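# Open the locker door fully and leave it open

## Task

Swing the locker's door open to its full extent and make sure it stays open without the robot holding it. Opening it violently (slamming) counts as failure, as does the robot toppling or being left leaning. Finish by releasing the door and moving the robot away from it.

## Robot and tools

ROBOT. A Hello Robot Stretch 4 with a single arm: an omni-wheel base, a lift that rides up and down a mast, an arm that telescopes forward, a three-joint wrist (yaw, pitch, roll) and a two-finger gripper. It stands about 1.6 m tall; the base's edge lies no more than 0.23 m from the base frame's origin. Cameras: head_camera (420x560), head_left_camera and head_right_camera (fisheye, 420x672) and wrist_camera (616x392). Their calibration (K, distortion, T_world_to_cam, pos_world) is given in the base frame and can be slightly off; poses of the wrist camera get less accurate with the arm extended.

FRAMES. Base frame: origin on the floor below the base centre, x ahead, y to the left, z upward. hand_pose is reported in this frame as a point between the open fingertips; with all wrist joints at 0 its axes line up with the base's. The printed hand position may be a little wrong. The odometry frame is where the base frame was when the scene began.

execute_actions. Arguments: actions, a list holding one action or nothing (empty returns just state and pictures); cameras, a list of camera names or "all" (omitted or null gives all, [] gives none; an unknown name rejects the call). An action contains base, joints or both, optionally pace and contact_limits; or it contains only end_of_arm. All its motions begin at once and may finish at different moments; no action runs longer than 15 s.
- base: exactly one key, an offset from where the base last reported itself. translate_m: metres straight ahead (+) or back (-), -2 to 2. strafe_m: metres sideways, left positive, -2 to 2. rotate_rad: radians of turn in place, counter-clockwise (left) positive, -3.2 to 3.2.
- joints: a dictionary of absolute targets by name. lift_m 0 to 1.2 m (tolerance 0.004). arm_m 0 to 0.55 m extension (0.004). wrist_yaw_rad -1.134 to 4.276 (0 straight ahead, positive to the left, 3.14 folded back, beyond 3.4 the arm may obstruct). wrist_pitch_rad -1.117 to 4.259 (0 level, 1.57 pointing down; tolerance 0.05). wrist_roll_rad -1.117 to 4.259 (0 keeps the fingers at equal height, positive turns clockwise as seen from behind). gripper_m -0.038 to 0.141 m, the fingertip gap; negative values press the fingers together. A joint target outside its range is clipped and reported; any other invalid value or key rejects the whole call with no motion. A joint or base you leave out may still be driving toward an earlier target without that showing in the status.
- pace: "slow", "default", "fast" or "max"; base speed up to 0.1/0.3/0.4/0.6 m/s and turning up to 1/2/3/4 rad/s, reduced when the lift is above 0.2 m (to 0.3 m/s and 1 rad/s at the top).
- contact_limits: {"arm_m": value} from 0 (gentlest) to 0.75 (firmest), default 0.5; how much force the arm motion tolerates before halting.
- end_of_arm: "enable_torque" revives wrist or gripper motors that shut off; they then hold their current position.
A good first move is lift_m 0.4 with wrist_yaw_rad 0 to unfold the wrist.

wait: seconds, 0 to 10; commands nothing new and returns state and pictures.
zoom_image: camera (one of the four names) and region [x0, y0, x1, y1] in that camera's latest full image pixels, top-left origin, at most 504 by 504.
finished_scene: scene, the number of the current scene; ends it permanently once the last command has been held, and reports success. Replying with no tool call ends everything.

RESULTS. base_status and joint_status tell how each motion ended: done (for the base, wheels turned the full amount, even if slipping), off_target (stopped short, possibly still pushing), contact_stop_at_<key> (hit something; that part goes slack), limit_stop_at_<name> (a built-in limit), time_out, torque_fault (wrist or gripper motor went limp until enable_torque). limit_stop_at_tilt means a lean past 6 degrees; lift, arm and wheels go slack. limit_stop_at_own_body means a joint nearly struck the robot; move it back away. After any stop, the remaining calls of the same reply are skipped. on_its_own lists what was not commanded; "held at" there is the target being held. lidar_m: 12 distances in metres from the base origin, 30-degree sectors starting straight ahead and going counter-clockwise (4th left, 7th behind, 10th right); "-" means nothing seen or closer than 0.25 m. wrist_depth_mm: a 7x7 grid of median depths, 100 to 2000 mm, read from the top left. base_odometry counts wheel rotation only; if turned_by_wheels and turned_by_imu differ by over about 0.1 rad the base slipped or collided. base_tilt gives forward and right lean in degrees. motor_effort gives percent of maximum, positive toward higher joint values, with the peak of the last action in brackets; for wheel_0, wheel_1, wheel_2 positive turns the base right. A gripper_m reading or done status does not prove a grip; a firm squeeze shows in gripper_m effort.

CAUTIONS. Open the door gently and steadily (slow pace, low arm contact limit) so it is never flung open. Avoid heavy pushes or pulls with the gripper high, which can tip the robot; avoid driving or turning with the arm out and a load. Do not jam the wrist against the door by moving the base or arm, which causes torque faults. If fingertips stick on a surface, raise the lift. The door must rest fully open on its own: release it, retract the arm and back the base away before finishing.

Each tool is called as name(argument=value, ...) on one line, values as JSON.

## Session

I'll start by looking at the current state and camera images.

execute_actions(actions=[])

Scene clock: 0.00 s.
base_odometry: x=+0.000 y=+0.000 heading=+0.000 (m, m, rad; odometry frame)
turned_by_wheels: +0.000 (rad since the last result)
turned_by_imu: +0.000 (rad since the last result)
base_tilt: forward=+0.8 right=+0.6 (deg)
lidar_m: 1.40 1.26 1.28 1.59 2.58 2.57 2.71 2.16 2.48 2.37 1.34 1.37
base_status: not commanded
joint_positions: lift_m=+0.150 arm_m=+0.000 wrist_yaw_rad=+3.218 wrist_pitch_rad=+0.021 wrist_roll_rad=-0.017 gripper_m=+0.057
joint_status: not commanded
motor_effort: lift_m=+18 arm_m=+0 wrist_yaw_rad=+0 wrist_pitch_rad=-5 wrist_roll_rad=-3 gripper_m=-5 wheel_0=+0 wheel_1=+0 wheel_2=+0 (%)
hand_pose: x=-0.1232 y=+0.0650 z=+0.3224 quat_wxyz=(-0.038, -0.010, -0.009, +0.999) (m; base frame)
wrist_depth_mm: - 137 - - - - - / - 123 136 - - - - / - 110 137 - - - - / - 121 160 - - - - / 138 152 - - 1921 1661 1464 / 205 1366 201 1160 199 976 917 / 200 878 831 108 768 676 676
pictures: head_camera, head_left_camera, head_right_camera, wrist_camera
Images, in order (width x height): head_camera 420x560, head_left_camera 420x672, head_right_camera 420x672, wrist_camera 616x392.

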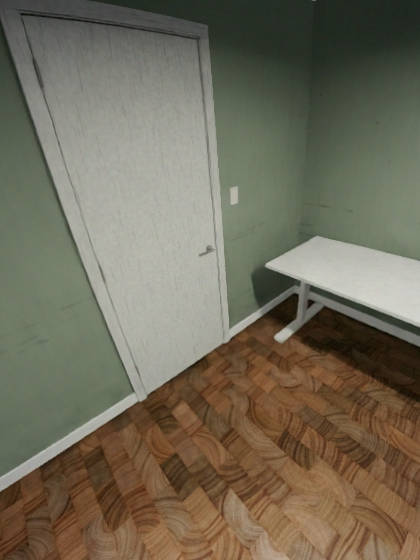

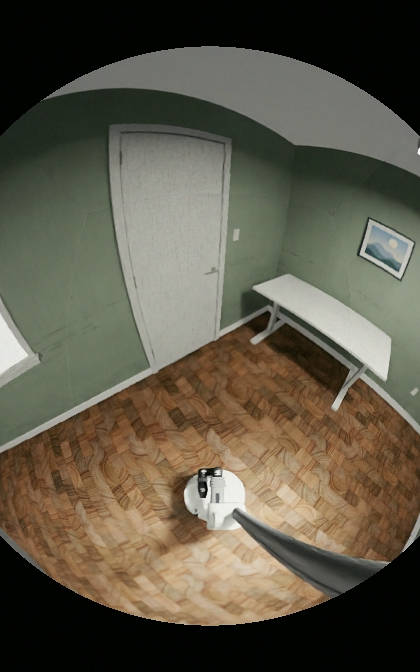

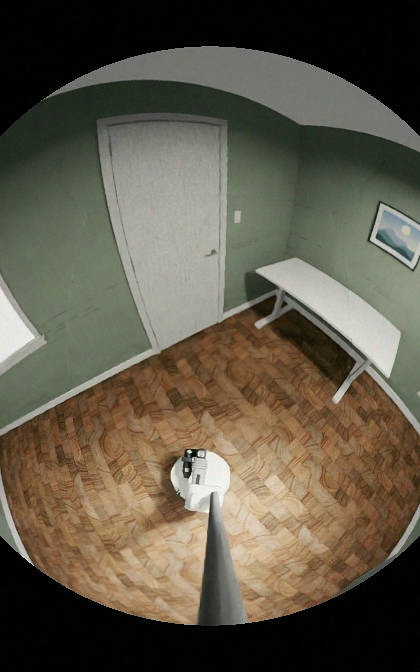

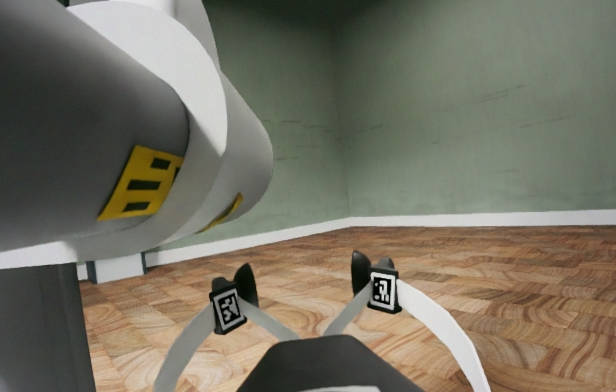

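execute_actions(actions=[{"base": {"rotate_rad": -2.6}, "joints": {"lift_m": 0.4, "wrist_yaw_rad": 0}}])

Scene clock: 9.67 s.
base_odometry: x=+0.000 y=+0.000 heading=-2.600 (m, m, rad; odometry frame)
turned_by_wheels: -2.600 (rad since the last result)
turned_by_imu: -2.591 (rad since the last result)
base_tilt: forward=+1.0 right=+0.7 (deg)
lidar_m: 2.12 2.44 2.36 1.33 1.35 1.41 1.26 1.28 1.55 2.59 2.63 2.72
base_status: done
joint_positions: lift_m=+0.400 arm_m=+0.000 wrist_yaw_rad=+0.000 wrist_pitch_rad=+0.021 wrist_roll_rad=-0.017 gripper_m=+0.057
joint_status: all done
motor_effort: lift_m=+22(22) arm_m=+0(0) wrist_yaw_rad=+1(6) wrist_pitch_rad=-7(6) wrist_roll_rad=-1(1) gripper_m=-3(2) wheel_0=-2(4) wheel_1=-1(5) wheel_2=-2(7) (%)
hand_pose: x=+0.4595 y=-0.0874 z=+0.5717 quat_wxyz=(+1.000, -0.008, +0.011, +0.000) (m; base frame)
wrist_depth_mm: 1921 - - - - - - / 1921 - - - - - - / 1921 - - - - - - / 1921 - - - - - - / 1863 - - - - - - / 1863 - 201 1921 200 1576 1430 / 1537 1397 1308 108 1255 1098 1118
pictures: head_camera, head_left_camera, head_right_camera, wrist_camera
camera_calibration (this result's frames):
wrist_camera: T_world_to_cam=[[-0.043376, -0.994401, -0.096357, -0.0101071], [-0.0481401, 0.0984161, -0.99398, 0.648091], [0.997898, -0.0384763, -0.0521394, -0.196766], [0, 0, 0, 1]] pos_world=[0.227113, -0.0814039, 0.632956]
Images, in order (width x height): head_camera 420x560, head_left_camera 420x672, head_right_camera 420x672, wrist_camera 616x392.

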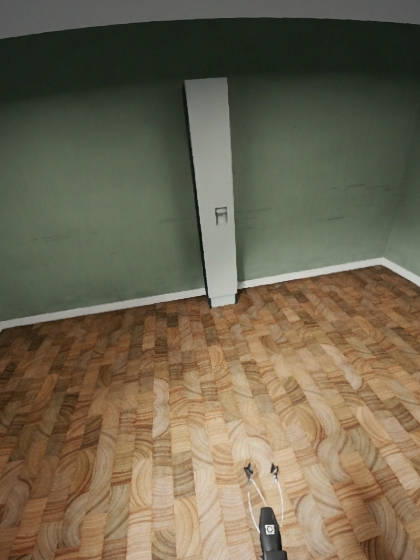

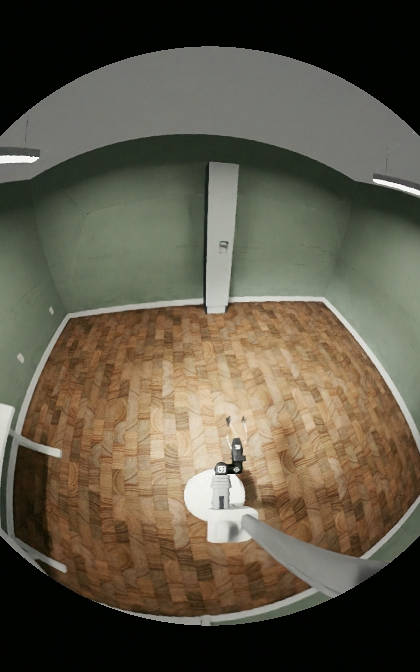

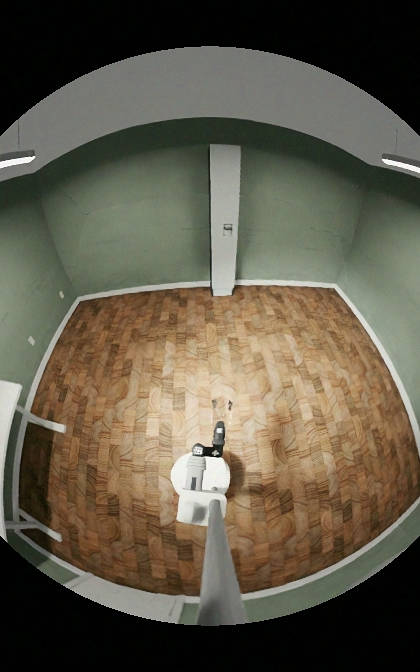

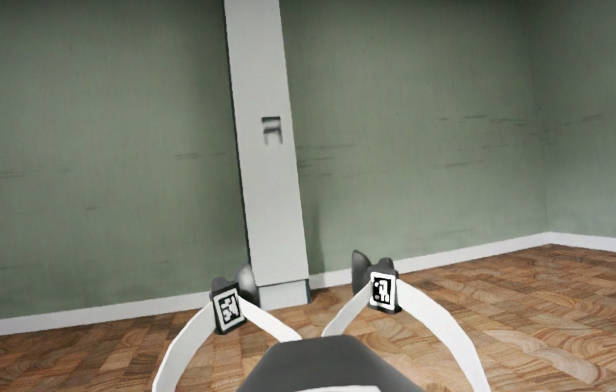

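The locker is straight ahead. Let me zoom in on the latch.

zoom_image(camera="head_camera", region=[170, 170, 270, 310])

zoom_image(camera="wrist_camera", region=[220, 80, 330, 180])

Region (170, 170, 270, 310) of head_camera's 420x560 image, scaled by 3.600, with more detail than that image has; it fills the left 360 columns of this view, and the rest is white.

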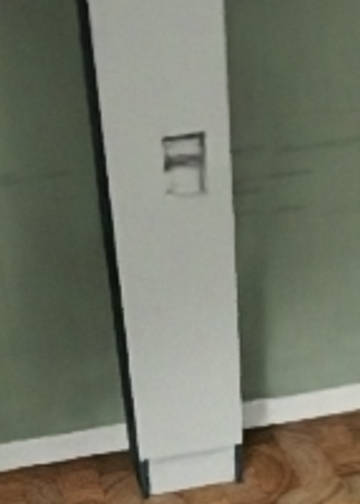

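Region (220, 80, 330, 180) of wrist_camera's 616x392 image, scaled by 4.582; it fills the top 458 rows of this view, and the rest is white.

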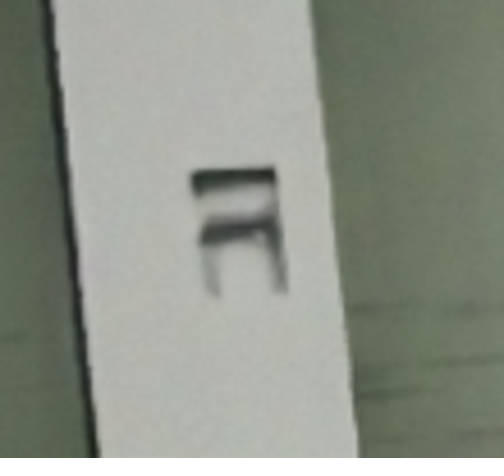

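zoom_image(camera="head_camera", region=[0, 240, 420, 350])

Region (0, 240, 420, 350) of head_camera's 420x560 image, scaled by 1.200, with more detail than that image has; it fills the top 132 rows of this view, and the rest is white.

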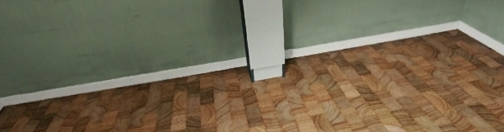

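zoom_image(camera="head_camera", region=[40, 280, 140, 340])

zoom_image(camera="head_camera", region=[300, 245, 400, 305])

Region (40, 280, 140, 340) of head_camera's 420x560 image, scaled by 5.040, with more detail than that image has; it fills the top 302 rows of this view, and the rest is white.

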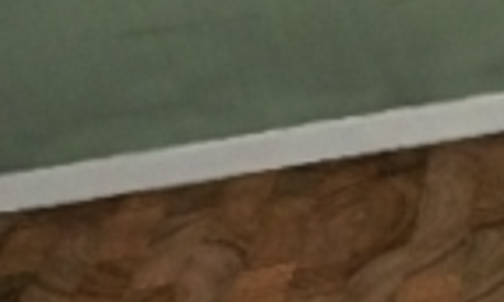

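Region (300, 245, 400, 305) of head_camera's 420x560 image, scaled by 5.040, with more detail than that image has; it fills the top 302 rows of this view, and the rest is white.

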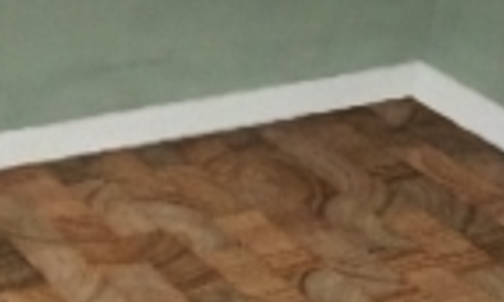

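execute_actions(actions=[{"base": {"translate_m": 1.3}, "joints": {"lift_m": 0.78}, "pace": "fast"}], cameras=["head_camera", "wrist_camera"])

execute_actions(actions=[{"base": {"rotate_rad": 0.17}}])

Scene clock: 96.30 s.
base_odometry: x=-1.114 y=-0.670 heading=-2.601 (m, m, rad; odometry frame)
turned_by_wheels: +0.000 (rad since the last result)
turned_by_imu: -0.005 (rad since the last result)
base_tilt: forward=+0.8 right=+0.8 (deg)
lidar_m: 0.81 1.18 1.44 2.35 1.81 1.97 2.58 2.58 2.64 2.34 2.01 1.28
base_status: done
joint_positions: lift_m=+0.780 arm_m=+0.000 wrist_yaw_rad=+0.000 wrist_pitch_rad=+0.021 wrist_roll_rad=-0.017 gripper_m=+0.057
joint_status: all done
motor_effort: lift_m=+22(25) arm_m=+0(0) wrist_yaw_rad=+0(0) wrist_pitch_rad=-5(7) wrist_roll_rad=-3(2) gripper_m=-3(2) wheel_0=-1(5) wheel_1=-1(9) wheel_2=+0(12) (%)
hand_pose: x=+0.4595 y=-0.0874 z=+0.9517 quat_wxyz=(+1.000, -0.008, +0.011, +0.000) (m; base frame)
wrist_depth_mm: 842 854 627 991 1042 1118 1182 / 842 866 627 668 1042 1098 1182 / 842 866 627 668 1042 1118 1182 / 842 866 627 676 1042 1118 1182 / 831 866 627 668 1025 1118 1182 / 831 878 201 654 200 1118 1182 / 831 866 621 108 1060 1118 1182
pictures: head_camera, wrist_camera
camera_calibration (this result's frames):
wrist_camera: T_world_to_cam=[[-0.0434049, -0.9944, -0.0963571, 0.0265151], [-0.0481335, 0.0984174, -0.99398, 1.02582], [0.997897, -0.0385056, -0.0521358, -0.176956], [0, 0, 0, 1]] pos_world=[0.227111, -0.0814056, 1.01297]
Images, in order (width x height): head_camera 420x560, wrist_camera 616x392.

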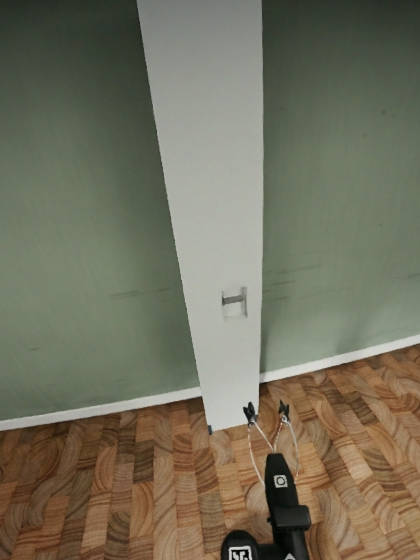

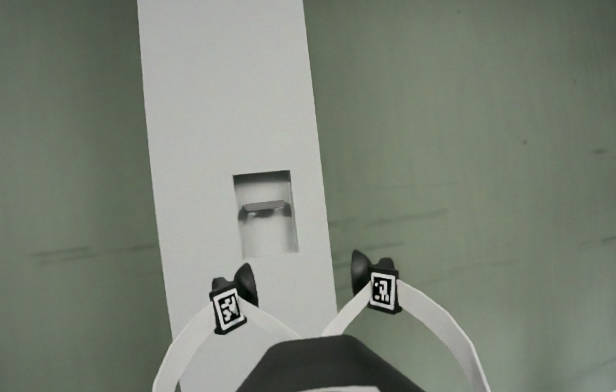

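Scene clock: 97.17 s.
base_odometry: x=-1.114 y=-0.670 heading=-2.431 (m, m, rad; odometry frame)
turned_by_wheels: +0.170 (rad since the last result)
turned_by_imu: +0.169 (rad since the last result)
base_tilt: forward=+0.7 right=+0.8 (deg)
lidar_m: 0.83 1.19 1.66 2.34 1.83 2.30 2.55 2.68 2.46 2.35 1.69 0.85
base_status: done
joint_positions: lift_m=+0.780 arm_m=+0.000 wrist_yaw_rad=+0.000 wrist_pitch_rad=+0.021 wrist_roll_rad=-0.017 gripper_m=+0.057
joint_status: not commanded
motor_effort: lift_m=+22(22) arm_m=+0(1) wrist_yaw_rad=+0(0) wrist_pitch_rad=-6(6) wrist_roll_rad=-2(2) gripper_m=-3(3) wheel_0=+0(6) wheel_1=+0(6) wheel_2=-1(6) (%)
hand_pose: x=+0.4595 y=-0.0874 z=+0.9517 quat_wxyz=(+1.000, -0.008, +0.011, +0.000) (m; base frame)
wrist_depth_mm: 891 904 917 627 946 976 991 / 891 917 931 627 640 960 976 / 904 917 917 627 627 976 976 / 904 917 917 627 668 960 976 / 891 917 917 627 640 960 976 / 904 917 201 627 199 976 991 / 904 917 931 108 640 976 991
pictures: head_camera, head_left_camera, head_right_camera, wrist_camera
camera_calibration (this result's frames):
wrist_camera: T_world_to_cam=[[-0.0434732, -0.994397, -0.0963573, 0.026527], [-0.0481268, 0.0984209, -0.99398, 1.02582], [0.997895, -0.0385741, -0.0521358, -0.176955], [0, 0, 0, 1]] pos_world=[0.227105, -0.0814094, 1.01297]
Images, in order (width x height): head_camera 420x560, head_left_camera 420x672, head_right_camera 420x672, wrist_camera 616x392.

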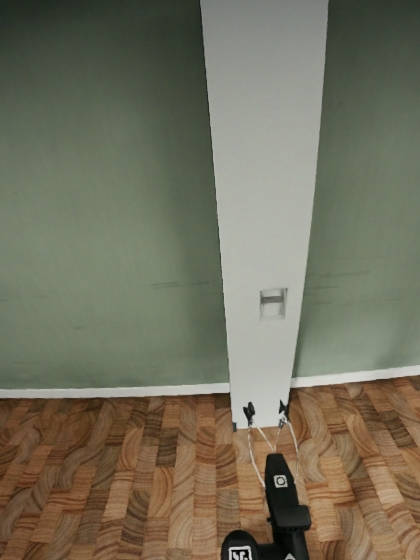

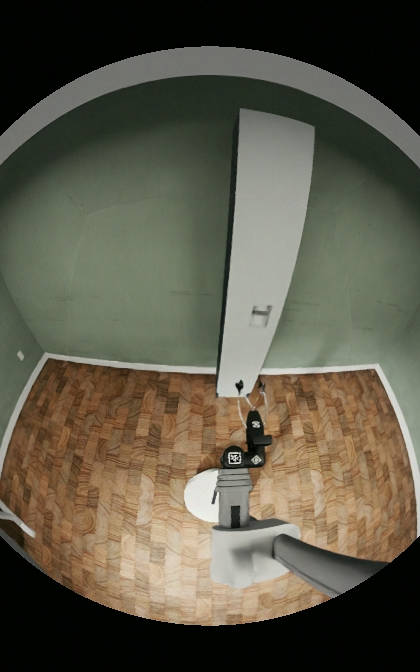

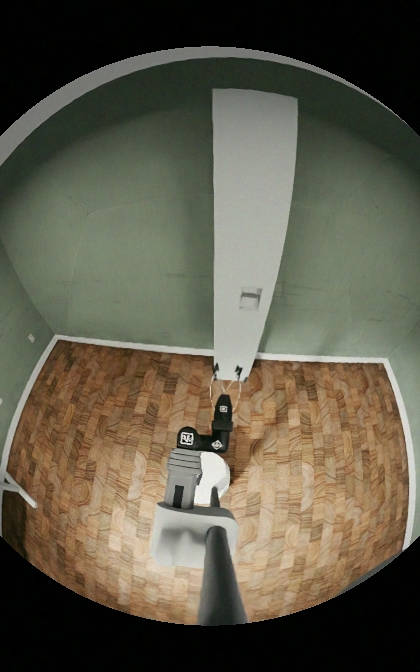

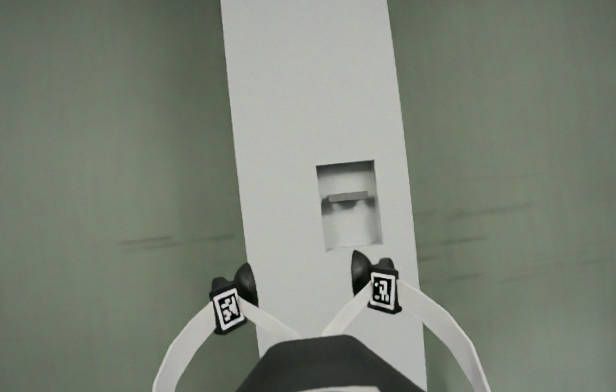

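zoom_image(camera="wrist_camera", region=[295, 145, 415, 265])

zoom_image(camera="head_camera", region=[240, 270, 310, 340])

Region (295, 145, 415, 265) of wrist_camera's 616x392 image, scaled by 4.200.

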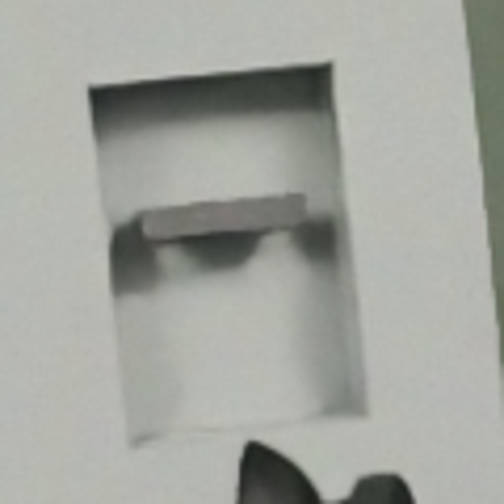

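Region (240, 270, 310, 340) of head_camera's 420x560 image, scaled by 7.200, with more detail than that image has.

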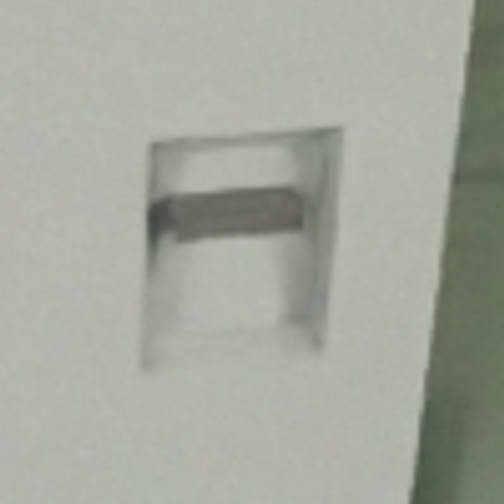

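execute_actions(actions=[{"base": {"strafe_m": -0.09}, "joints": {"lift_m": 0.80, "wrist_roll_rad": 1.571, "wrist_pitch_rad": 0.0, "gripper_m": 0.045, "arm_m": 0.2}}])

Scene clock: 155.63 s.
base_odometry: x=-1.173 y=-0.602 heading=-2.431 (m, m, rad; odometry frame)
turned_by_wheels: +0.000 (rad since the last result)
turned_by_imu: -0.002 (rad since the last result)
base_tilt: forward=+0.9 right=+0.7 (deg)
lidar_m: 0.82 1.22 1.66 2.43 1.92 2.41 2.57 2.68 2.40 2.28 1.66 1.20
base_status: done
joint_positions: lift_m=+0.800 arm_m=+0.199 wrist_yaw_rad=+0.000 wrist_pitch_rad=+0.002 wrist_roll_rad=+1.571 gripper_m=+0.045
joint_status: all done
motor_effort: lift_m=+23(23) arm_m=+6(7) wrist_yaw_rad=+0(1) wrist_pitch_rad=-5(8) wrist_roll_rad=+3(7) gripper_m=-3(2) wheel_0=+0(8) wheel_1=+1(9) wheel_2=-1(2) (%)
hand_pose: x=+0.6583 y=-0.0874 z=+0.9772 quat_wxyz=(+0.707, +0.707, +0.001, -0.001) (m; base frame)
wrist_depth_mm: 741 741 741 750 759 759 768 / 732 741 741 750 750 759 768 / 741 732 741 436 436 442 442 / 424 427 433 466 436 439 442 / 424 424 427 462 436 436 442 / 424 427 202 430 198 439 442 / 424 424 427 108 433 436 750
pictures: head_camera, head_left_camera, head_right_camera, wrist_camera
camera_calibration (this result's frames):
wrist_camera: T_world_to_cam=[[-0.0435678, 0.113519, -0.99258, 1.01031], [-0.026801, 0.993033, 0.114747, 0.0414201], [0.998691, 0.0316014, -0.0402218, -0.38001], [0, 0, 0, 1]] pos_world=[0.42464, -0.143812, 0.982778]
Images, in order (width x height): head_camera 420x560, head_left_camera 420x672, head_right_camera 420x672, wrist_camera 616x392.

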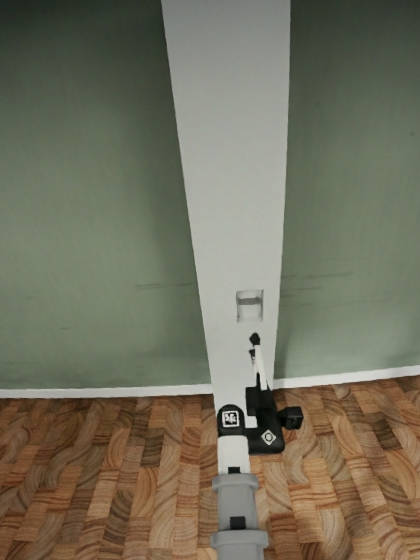

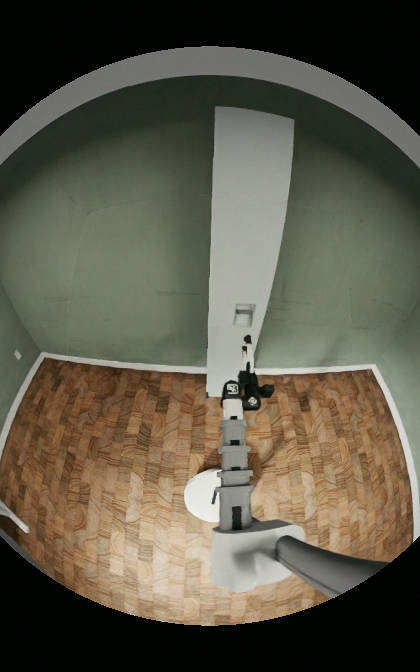

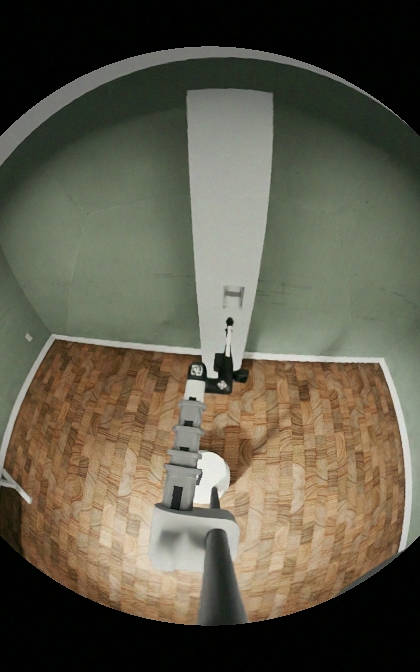

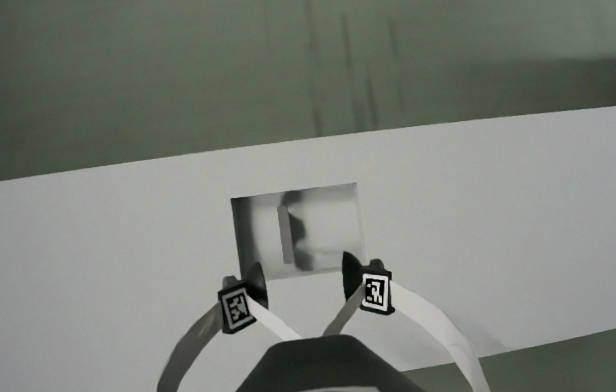

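zoom_image(camera="wrist_camera", region=[210, 170, 410, 340])

Region (210, 170, 410, 340) of wrist_camera's 616x392 image, scaled by 2.520; it fills the top 428 rows of this view, and the rest is white.

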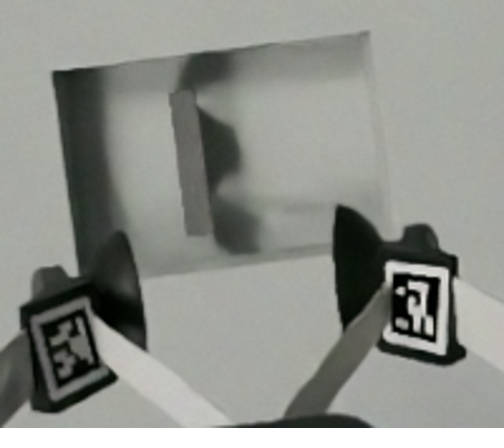

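execute_actions(actions=[{"joints": {"lift_m": 0.812, "arm_m": 0.32}}], cameras=["head_camera", "wrist_camera"])

zoom_image(camera="wrist_camera", region=[190, 160, 430, 360])

Scene clock: 183.20 s.
base_odometry: x=-1.173 y=-0.602 heading=-2.431 (m, m, rad; odometry frame)
turned_by_wheels: +0.000 (rad since the last result)
turned_by_imu: -0.002 (rad since the last result)
base_tilt: forward=+0.8 right=+0.8 (deg)
lidar_m: 0.83 1.20 1.65 2.42 1.89 2.40 2.54 2.68 2.34 2.27 1.63 1.20
base_status: not commanded
joint_positions: lift_m=+0.812 arm_m=+0.319 wrist_yaw_rad=+0.000 wrist_pitch_rad=+0.002 wrist_roll_rad=+1.571 gripper_m=+0.045
joint_status: all done
motor_effort: lift_m=+22(23) arm_m=+6(7) wrist_yaw_rad=+0(0) wrist_pitch_rad=-6(6) wrist_roll_rad=-1(2) gripper_m=-2(3) wheel_0=+0(0) wheel_1=+1(1) wheel_2=-1(1) (%)
hand_pose: x=+0.7783 y=-0.0874 z=+0.9892 quat_wxyz=(+0.707, +0.707, +0.001, -0.001) (m; base frame)
wrist_depth_mm: 621 621 627 627 634 647 647 / 621 621 627 627 640 634 640 / 615 312 314 315 319 320 324 / 309 309 312 345 319 319 320 / 307 309 310 343 317 319 320 / 307 309 202 314 199 319 320 / 306 309 310 108 315 319 319
pictures: head_camera, wrist_camera
camera_calibration (this result's frames):
wrist_camera: T_world_to_cam=[[-0.043552, 0.113604, -0.992571, 1.02746], [-0.0268062, 0.993023, 0.114832, 0.0431753], [0.998691, 0.0316082, -0.0402029, -0.499406], [0, 0, 0, 1]] pos_world=[0.544658, -0.143812, 0.994789]
Images, in order (width x height): head_camera 420x560, wrist_camera 616x392.

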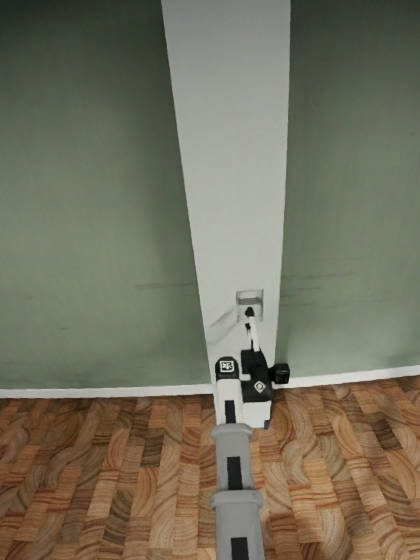

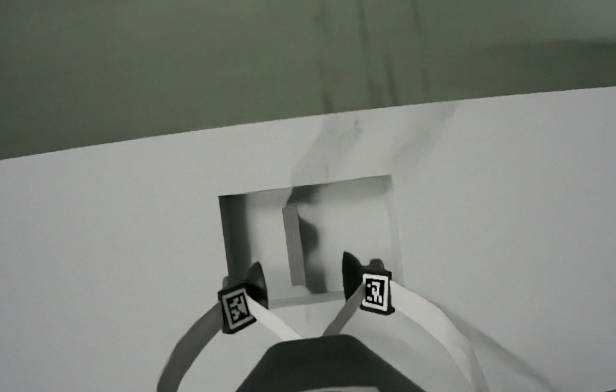

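Region (190, 160, 430, 360) of wrist_camera's 616x392 image, scaled by 2.100.

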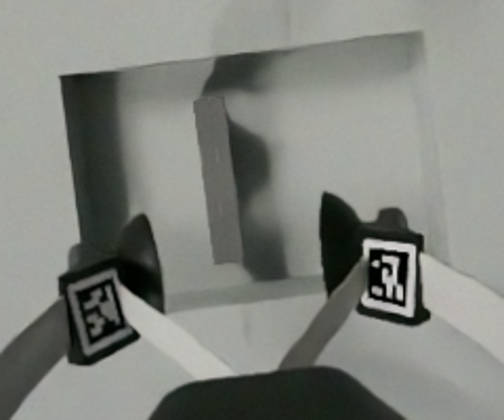

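execute_actions(actions=[{"joints": {"lift_m": 0.820, "arm_m": 0.375}}], cameras=["head_camera", "wrist_camera"])

Scene clock: 209.00 s.
base_odometry: x=-1.173 y=-0.602 heading=-2.431 (m, m, rad; odometry frame)
turned_by_wheels: +0.000 (rad since the last result)
turned_by_imu: -0.002 (rad since the last result)
base_tilt: forward=+0.7 right=+0.9 (deg)
lidar_m: 0.80 1.19 1.65 2.45 1.88 2.37 2.56 2.69 2.39 2.29 1.65 1.20
base_status: not commanded
joint_positions: lift_m=+0.820 arm_m=+0.374 wrist_yaw_rad=+0.000 wrist_pitch_rad=+0.002 wrist_roll_rad=+1.571 gripper_m=+0.045
joint_status: all done
motor_effort: lift_m=+22(24) arm_m=+6(7) wrist_yaw_rad=+0(1) wrist_pitch_rad=-6(6) wrist_roll_rad=+2(0) gripper_m=-4(4) wheel_0=+0(0) wheel_1=+1(1) wheel_2=-1(1) (%)
hand_pose: x=+0.8333 y=-0.0874 z=+0.9972 quat_wxyz=(+0.707, +0.707, +0.001, -0.001) (m; base frame)
wrist_depth_mm: 569 569 574 580 580 580 591 / 564 569 574 574 580 266 267 / 255 256 258 262 263 265 265 / 255 256 259 291 293 264 265 / 254 256 257 291 291 264 265 / 255 255 202 278 198 263 264 / 253 255 256 108 260 263 264
pictures: head_camera, wrist_camera
camera_calibration (this result's frames):
wrist_camera: T_world_to_cam=[[-0.0435421, 0.113605, -0.992571, 1.03778], [-0.0267963, 0.993023, 0.114833, 0.0437253], [0.998692, 0.0315973, -0.0401941, -0.554005], [0, 0, 0, 1]] pos_world=[0.599639, -0.143813, 1.00278]
Images, in order (width x height): head_camera 420x560, wrist_camera 616x392.

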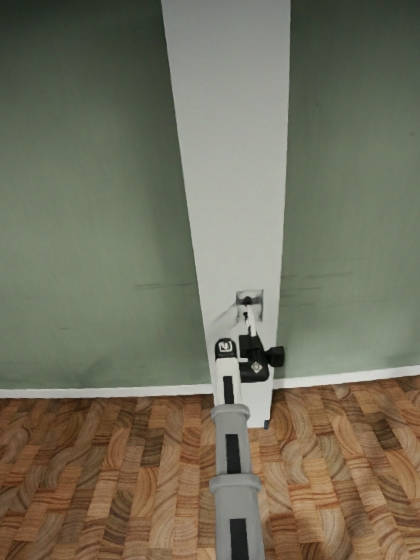

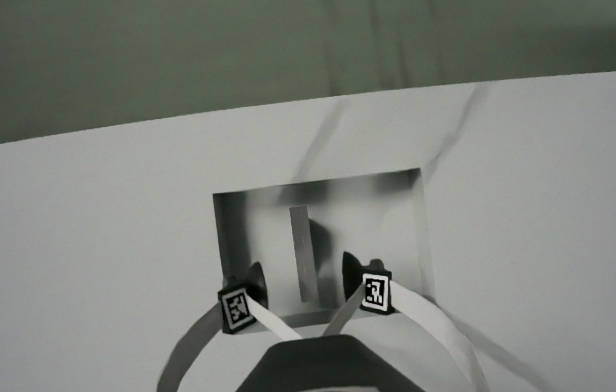

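zoom_image(camera="wrist_camera", region=[190, 160, 450, 370])

zoom_image(camera="head_camera", region=[200, 270, 300, 390])

Region (190, 160, 450, 370) of wrist_camera's 616x392 image, scaled by 1.938; it fills the top 407 rows of this view, and the rest is white.

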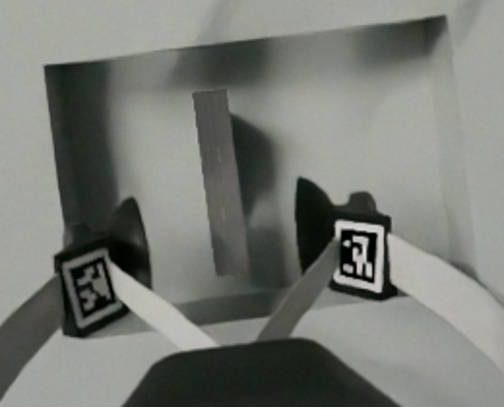

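Region (200, 270, 300, 390) of head_camera's 420x560 image, scaled by 4.200, with more detail than that image has.

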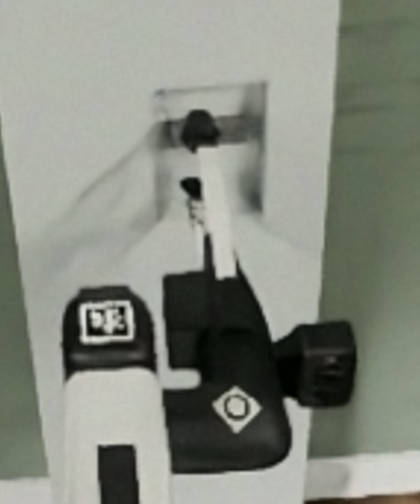

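execute_actions(actions=[{"joints": {"arm_m": 0.418}, "pace": "slow", "contact_limits": {"arm_m": 0.15}}], cameras=["head_camera", "wrist_camera"])

Scene clock: 224.63 s.
base_odometry: x=-1.173 y=-0.602 heading=-2.431 (m, m, rad; odometry frame)
turned_by_wheels: +0.000 (rad since the last result)
turned_by_imu: -0.002 (rad since the last result)
base_tilt: forward=+0.7 right=+0.8 (deg)
lidar_m: 0.81 1.18 1.65 2.44 1.90 2.38 2.55 2.68 2.38 2.27 1.65 1.22
base_status: not commanded
joint_positions: lift_m=+0.820 arm_m=+0.417 wrist_yaw_rad=+0.000 wrist_pitch_rad=+0.002 wrist_roll_rad=+1.571 gripper_m=+0.045
joint_status: all done
motor_effort: lift_m=+22(22) arm_m=+6(5) wrist_yaw_rad=+0(0) wrist_pitch_rad=-5(5) wrist_roll_rad=+0(0) gripper_m=-3(4) wheel_0=+0(0) wheel_1=+1(1) wheel_2=-1(1) (%)
contact_limits: arm_m 0.15
hand_pose: x=+0.8763 y=-0.0874 z=+0.9972 quat_wxyz=(+0.707, +0.707, +0.001, -0.001) (m; base frame)
wrist_depth_mm: 530 525 530 539 539 539 549 / 525 525 530 219 220 222 223 / 213 215 216 218 219 221 223 / 213 215 216 249 251 221 221 / 213 214 246 248 250 220 221 / 212 213 202 247 198 220 221 / 212 213 214 108 217 220 220
pictures: head_camera, wrist_camera
camera_calibration (this result's frames):
wrist_camera: T_world_to_cam=[[-0.0435368, 0.113607, -0.992571, 1.03965], [-0.0267494, 0.993025, 0.114833, 0.0448495], [0.998694, 0.0315501, -0.0401942, -0.596929], [0, 0, 0, 1]] pos_world=[0.642611, -0.143815, 1.00278]
Images, in order (width x height): head_camera 420x560, wrist_camera 616x392.

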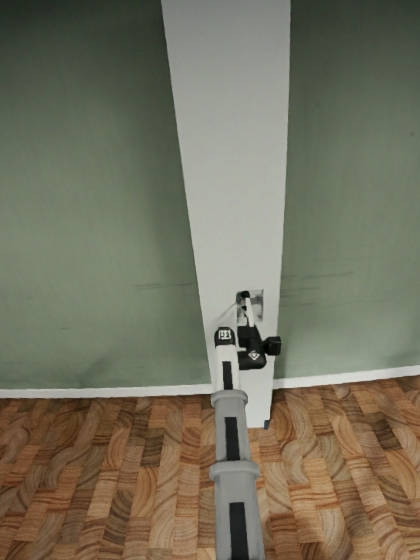

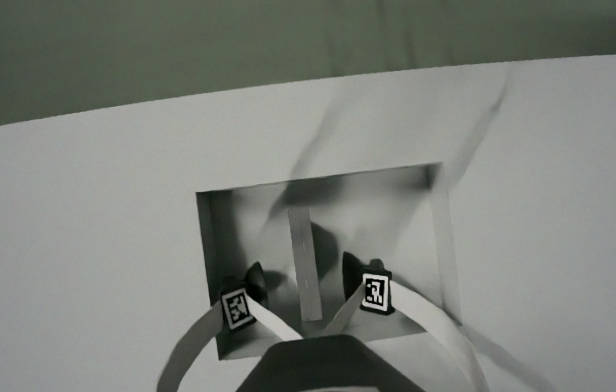

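execute_actions(actions=[{"joints": {"arm_m": 0.436}, "pace": "slow", "contact_limits": {"arm_m": 0.1}}], cameras=["head_camera", "wrist_camera"])

Scene clock: 233.33 s.
base_odometry: x=-1.173 y=-0.601 heading=-2.431 (m, m, rad; odometry frame)
turned_by_wheels: +0.000 (rad since the last result)
turned_by_imu: -0.001 (rad since the last result)
base_tilt: forward=+0.8 right=+0.8 (deg)
lidar_m: 0.81 1.20 1.66 2.42 1.88 2.41 2.56 2.68 2.40 2.29 1.67 1.21
base_status: not commanded
joint_positions: lift_m=+0.820 arm_m=+0.422 wrist_yaw_rad=-0.005 wrist_pitch_rad=+0.002 wrist_roll_rad=+1.571 gripper_m=+0.045
joint_status: arm_m contact_stop (moved +0.005 of +0.019)
on_its_own: arm_m is slack since a contact_stop (your +0.436 is given up); wrist_yaw_rad is at rest, and its effort (+14) is outside its rest range (-13 to +13)
motor_effort: lift_m=+22(22) arm_m=+0(14) wrist_yaw_rad=+14(17) wrist_pitch_rad=-6(6) wrist_roll_rad=+3(2) gripper_m=-2(4) wheel_0=+5(5) wheel_1=+3(3) wheel_2=-8(8) (%)
contact_limits: arm_m 0.1
hand_pose: x=+0.8812 y=-0.0888 z=+0.9972 quat_wxyz=(+0.707, +0.707, -0.001, -0.002) (m; base frame)
wrist_depth_mm: 525 525 530 530 535 539 544 / 521 525 525 216 217 219 220 / 211 211 213 215 216 217 219 / 209 211 213 246 247 218 219 / 209 210 243 244 247 216 218 / 208 211 198 243 202 216 216 / 208 210 211 108 215 216 216
pictures: head_camera, wrist_camera
camera_calibration (this result's frames):
wrist_camera: T_world_to_cam=[[-0.0430549, 0.113813, -0.992569, 1.03959], [-0.0220898, 0.993139, 0.114837, 0.0422242], [0.998828, 0.02687, -0.0402454, -0.602283], [0, 0, 0, 1]] pos_world=[0.64727, -0.144071, 1.00278]
Images, in order (width x height): head_camera 420x560, wrist_camera 616x392.

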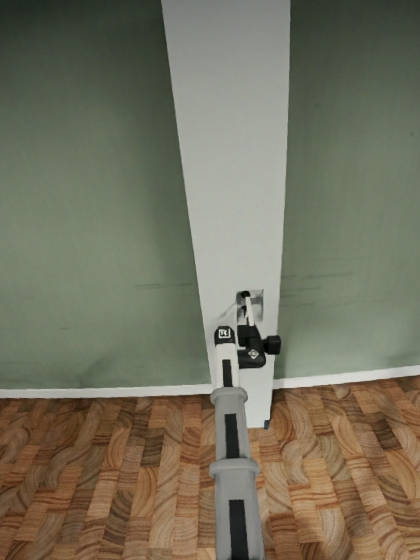

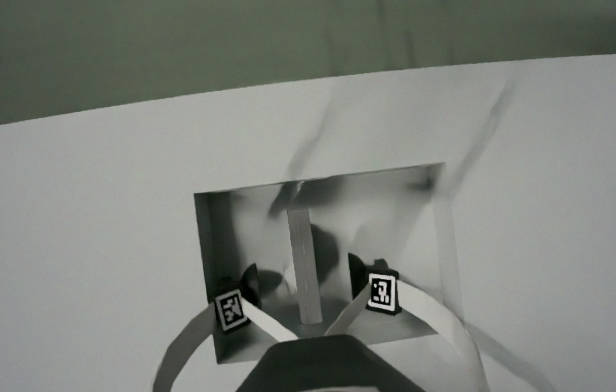

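execute_actions(actions=[{"joints": {"arm_m": 0.413, "gripper_m": -0.015}, "pace": "slow"}], cameras=["head_camera", "wrist_camera"])

Scene clock: 239.40 s.
base_odometry: x=-1.173 y=-0.602 heading=-2.431 (m, m, rad; odometry frame)
turned_by_wheels: +0.000 (rad since the last result)
turned_by_imu: -0.002 (rad since the last result)
base_tilt: forward=+0.7 right=+0.9 (deg)
lidar_m: 0.83 1.19 1.67 2.41 1.90 2.38 2.56 2.68 2.40 2.28 1.65 1.23
base_status: not commanded
joint_positions: lift_m=+0.820 arm_m=+0.414 wrist_yaw_rad=+0.004 wrist_pitch_rad=+0.004 wrist_roll_rad=+1.571 gripper_m=-0.014
joint_status: all done
motor_effort: lift_m=+22(22) arm_m=-6(8) wrist_yaw_rad=-10(14) wrist_pitch_rad=-11(11) wrist_roll_rad=+0(2) gripper_m=-23(24) wheel_0=-1(5) wheel_1=-1(3) wheel_2=+1(8) (%)
hand_pose: x=+0.8738 y=-0.0864 z=+0.9967 quat_wxyz=(+0.707, +0.707, +0.003, +0.000) (m; base frame)
wrist_depth_mm: 525 530 535 539 539 544 549 / 521 530 525 220 220 222 224 / 213 215 216 218 220 222 223 / 213 214 217 248 252 221 223 / 213 214 248 249 251 221 223 / 213 215 215 211 186 221 223 / 212 213 216 108 220 221 222
pictures: head_camera, wrist_camera
camera_calibration (this result's frames):
wrist_camera: T_world_to_cam=[[-0.045705, 0.113445, -0.992493, 1.04072], [-0.03015, 0.992921, 0.114882, 0.0467167], [0.9985, 0.0351743, -0.0419611, -0.59233], [0, 0, 0, 1]] pos_world=[0.640416, -0.143615, 1.00269]
Images, in order (width x height): head_camera 420x560, wrist_camera 616x392.

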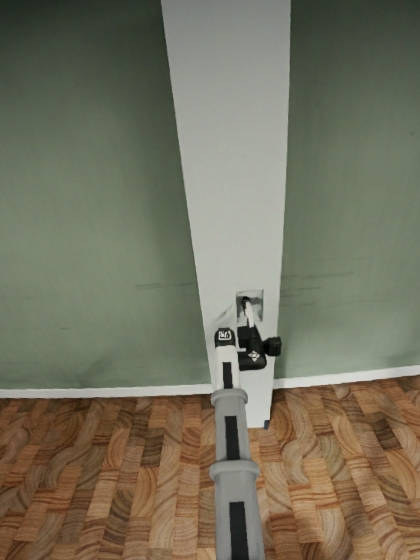

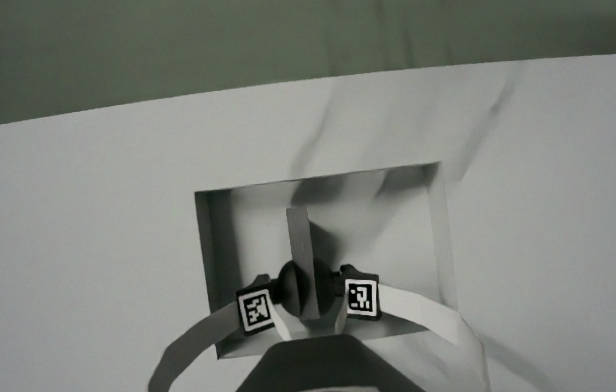

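execute_actions(actions=[{"joints": {"lift_m": 0.836, "arm_m": 0.416}, "pace": "slow"}], cameras=["head_camera", "wrist_camera"])

Scene clock: 244.17 s.
base_odometry: x=-1.173 y=-0.602 heading=-2.431 (m, m, rad; odometry frame)
turned_by_wheels: +0.000 (rad since the last result)
turned_by_imu: -0.001 (rad since the last result)
base_tilt: forward=+0.9 right=+0.8 (deg)
lidar_m: 0.82 1.20 1.63 2.43 1.86 2.37 2.56 2.69 2.35 2.27 1.67 1.19
base_status: not commanded
joint_positions: lift_m=+0.835 arm_m=+0.415 wrist_yaw_rad=+0.002 wrist_pitch_rad=+0.016 wrist_roll_rad=+1.571 gripper_m=-0.014
joint_status: all done
on_its_own: wrist_pitch_rad is at rest, and its effort (-43) is outside its rest range (-23 to +23)
motor_effort: lift_m=+27(27) arm_m=+3(5) wrist_yaw_rad=-6(10) wrist_pitch_rad=-43(45) wrist_roll_rad=+2(0) gripper_m=-20(23) wheel_0=-1(1) wheel_1=-1(1) wheel_2=+2(2) (%)
hand_pose: x=+0.8750 y=-0.0868 z=+1.0089 quat_wxyz=(+0.707, +0.707, +0.006, -0.005) (m; base frame)
wrist_depth_mm: 517 525 535 535 544 554 559 / 517 521 530 220 221 224 226 / 210 213 215 218 220 224 226 / 209 212 216 249 253 224 226 / 209 211 237 248 252 224 224 / 209 211 213 212 187 223 224 / 208 211 213 108 220 221 224
pictures: head_camera, wrist_camera
camera_calibration (this result's frames):
wrist_camera: T_world_to_cam=[[-0.057081, 0.113486, -0.991899, 1.06233], [-0.0273446, 0.992968, 0.115182, 0.0430147], [0.997995, 0.0336977, -0.0535764, -0.580902], [0, 0, 0, 1]] pos_world=[0.641553, -0.143697, 1.01765]
Images, in order (width x height): head_camera 420x560, wrist_camera 616x392.

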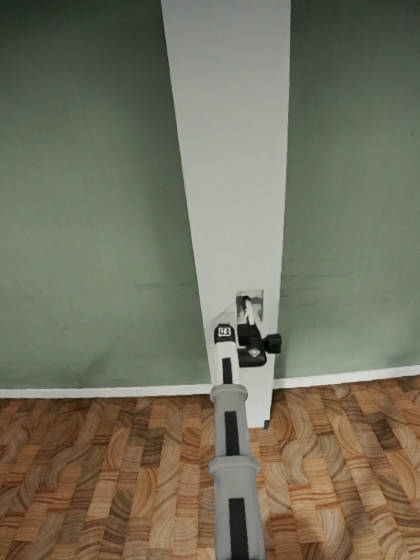

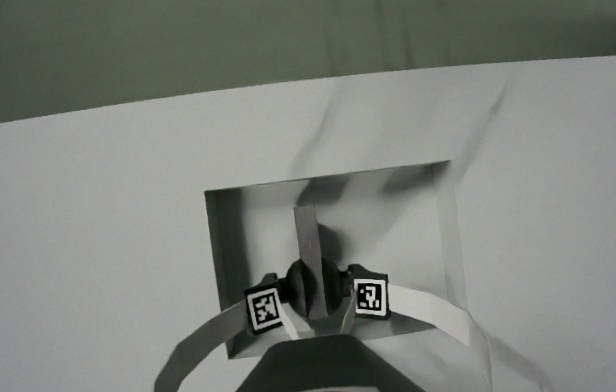

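zoom_image(camera="wrist_camera", region=[190, 150, 480, 370])

Region (190, 150, 480, 370) of wrist_camera's 616x392 image, scaled by 1.738; it fills the top 382 rows of this view, and the rest is white.

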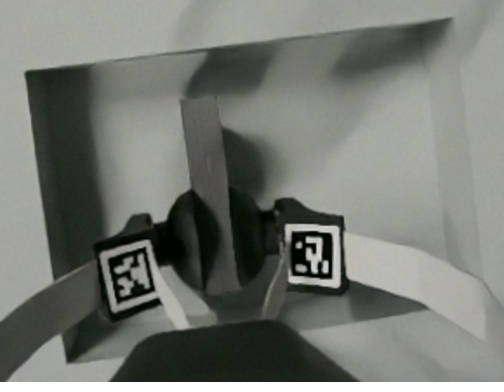

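execute_actions(actions=[{"joints": {"lift_m": 0.844}, "pace": "slow"}], cameras=["wrist_camera"])

zoom_image(camera="wrist_camera", region=[190, 150, 480, 370])

Scene clock: 256.93 s.
base_odometry: x=-1.173 y=-0.602 heading=-2.431 (m, m, rad; odometry frame)
turned_by_wheels: +0.000 (rad since the last result)
turned_by_imu: -0.001 (rad since the last result)
base_tilt: forward=+0.8 right=+0.6 (deg)
lidar_m: 0.82 1.20 1.62 2.43 1.89 2.39 2.56 2.67 2.36 2.28 1.67 1.20
base_status: not commanded
joint_positions: lift_m=+0.843 arm_m=+0.415 wrist_yaw_rad=+0.000 wrist_pitch_rad=+0.013 wrist_roll_rad=+1.571 gripper_m=-0.014
joint_status: all done
on_its_own: wrist_pitch_rad is at rest, and its effort (-37) is outside its rest range (-23 to +23)
motor_effort: lift_m=+26(29) arm_m=+3(3) wrist_yaw_rad=-1(6) wrist_pitch_rad=-37(46) wrist_roll_rad=-1(0) gripper_m=-19(21) wheel_0=+0(1) wheel_1=-1(1) wheel_2=-1(2) (%)
hand_pose: x=+0.8748 y=-0.0873 z=+1.0177 quat_wxyz=(+0.707, +0.707, +0.005, -0.004) (m; base frame)
wrist_depth_mm: 521 530 530 539 544 549 554 / 521 521 530 218 219 222 224 / 209 211 213 216 220 222 224 / 209 211 213 247 251 222 224 / 209 211 213 247 252 224 224 / 208 211 213 217 187 222 224 / 208 210 213 108 219 221 224
pictures: wrist_camera
camera_calibration (this result's frames):
wrist_camera: T_world_to_cam=[[-0.054514, 0.11359, -0.992031, 1.06898], [-0.025824, 0.993016, 0.115122, 0.0412533], [0.998179, 0.031894, -0.0511999, -0.583005], [0, 0, 0, 1]] pos_world=[0.641283, -0.143796, 1.02586]
Images, in order (width x height): wrist_camera 616x392.

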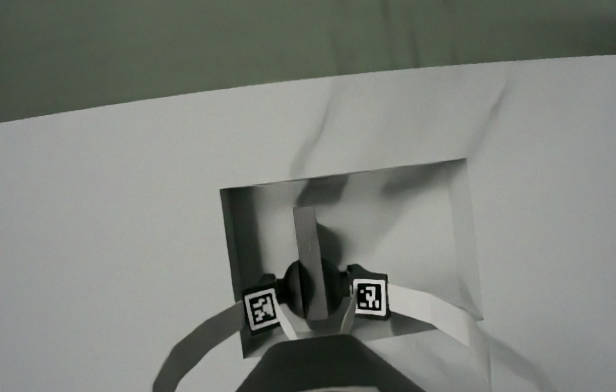

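Region (190, 150, 480, 370) of wrist_camera's 616x392 image, scaled by 1.738; it fills the top 382 rows of this view, and the rest is white.

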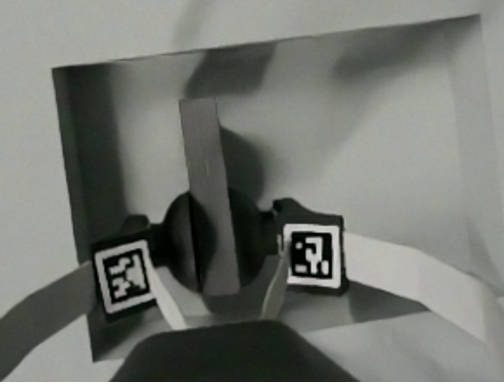

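execute_actions(actions=[{"joints": {"lift_m": 0.847, "arm_m": 0.385}, "pace": "slow", "contact_limits": {"arm_m": 0.2}}], cameras=["head_camera", "wrist_camera"])

Scene clock: 262.47 s.
base_odometry: x=-1.173 y=-0.602 heading=-2.430 (m, m, rad; odometry frame)
turned_by_wheels: +0.000 (rad since the last result)
turned_by_imu: -0.001 (rad since the last result)
base_tilt: forward=+0.9 right=+0.7 (deg)
lidar_m: 0.79 1.22 1.67 2.42 1.88 2.37 2.56 2.69 2.37 2.28 1.67 1.20
base_status: not commanded
joint_positions: lift_m=+0.846 arm_m=+0.386 wrist_yaw_rad=+0.003 wrist_pitch_rad=+0.013 wrist_roll_rad=+1.571 gripper_m=-0.014
joint_status: all done
on_its_own: wrist_pitch_rad is at rest, and its effort (-37) is outside its rest range (-23 to +23)
motor_effort: lift_m=+27(26) arm_m=-7(8) wrist_yaw_rad=-8(9) wrist_pitch_rad=-37(39) wrist_roll_rad=+1(0) gripper_m=-20(20) wheel_0=+2(2) wheel_1=+0(1) wheel_2=+0(1) (%)
contact_limits: arm_m 0.2
hand_pose: x=+0.8459 y=-0.0865 z=+1.0206 quat_wxyz=(+0.707, +0.707, +0.006, -0.004) (m; base frame)
wrist_depth_mm: 539 554 559 564 569 580 585 / 544 549 197 198 201 204 206 / 191 195 198 201 205 209 212 / 197 200 203 238 243 217 218 / 202 206 210 243 249 224 224 / 208 211 211 213 188 228 230 / 212 215 220 108 229 233 238
pictures: head_camera, wrist_camera
camera_calibration (this result's frames):
wrist_camera: T_world_to_cam=[[-0.0549859, 0.113693, -0.991993, 1.07058], [-0.0285048, 0.992913, 0.115378, 0.0413856], [0.99808, 0.0346207, -0.0513554, -0.553473], [0, 0, 0, 1]] pos_world=[0.612457, -0.143648, 1.02881]
Images, in order (width x height): head_camera 420x560, wrist_camera 616x392.

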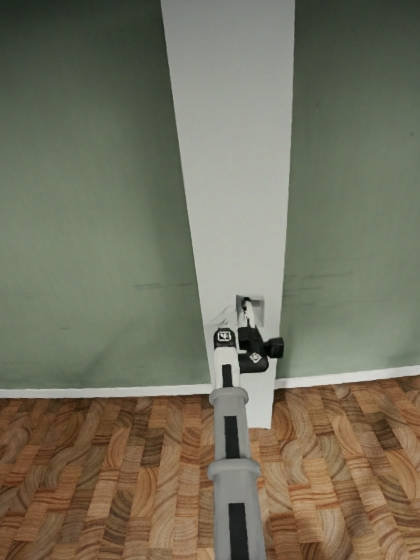

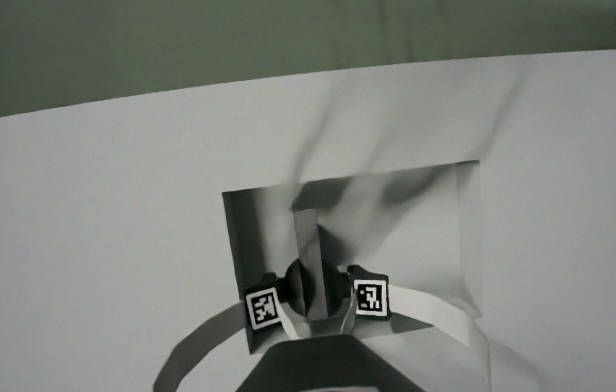

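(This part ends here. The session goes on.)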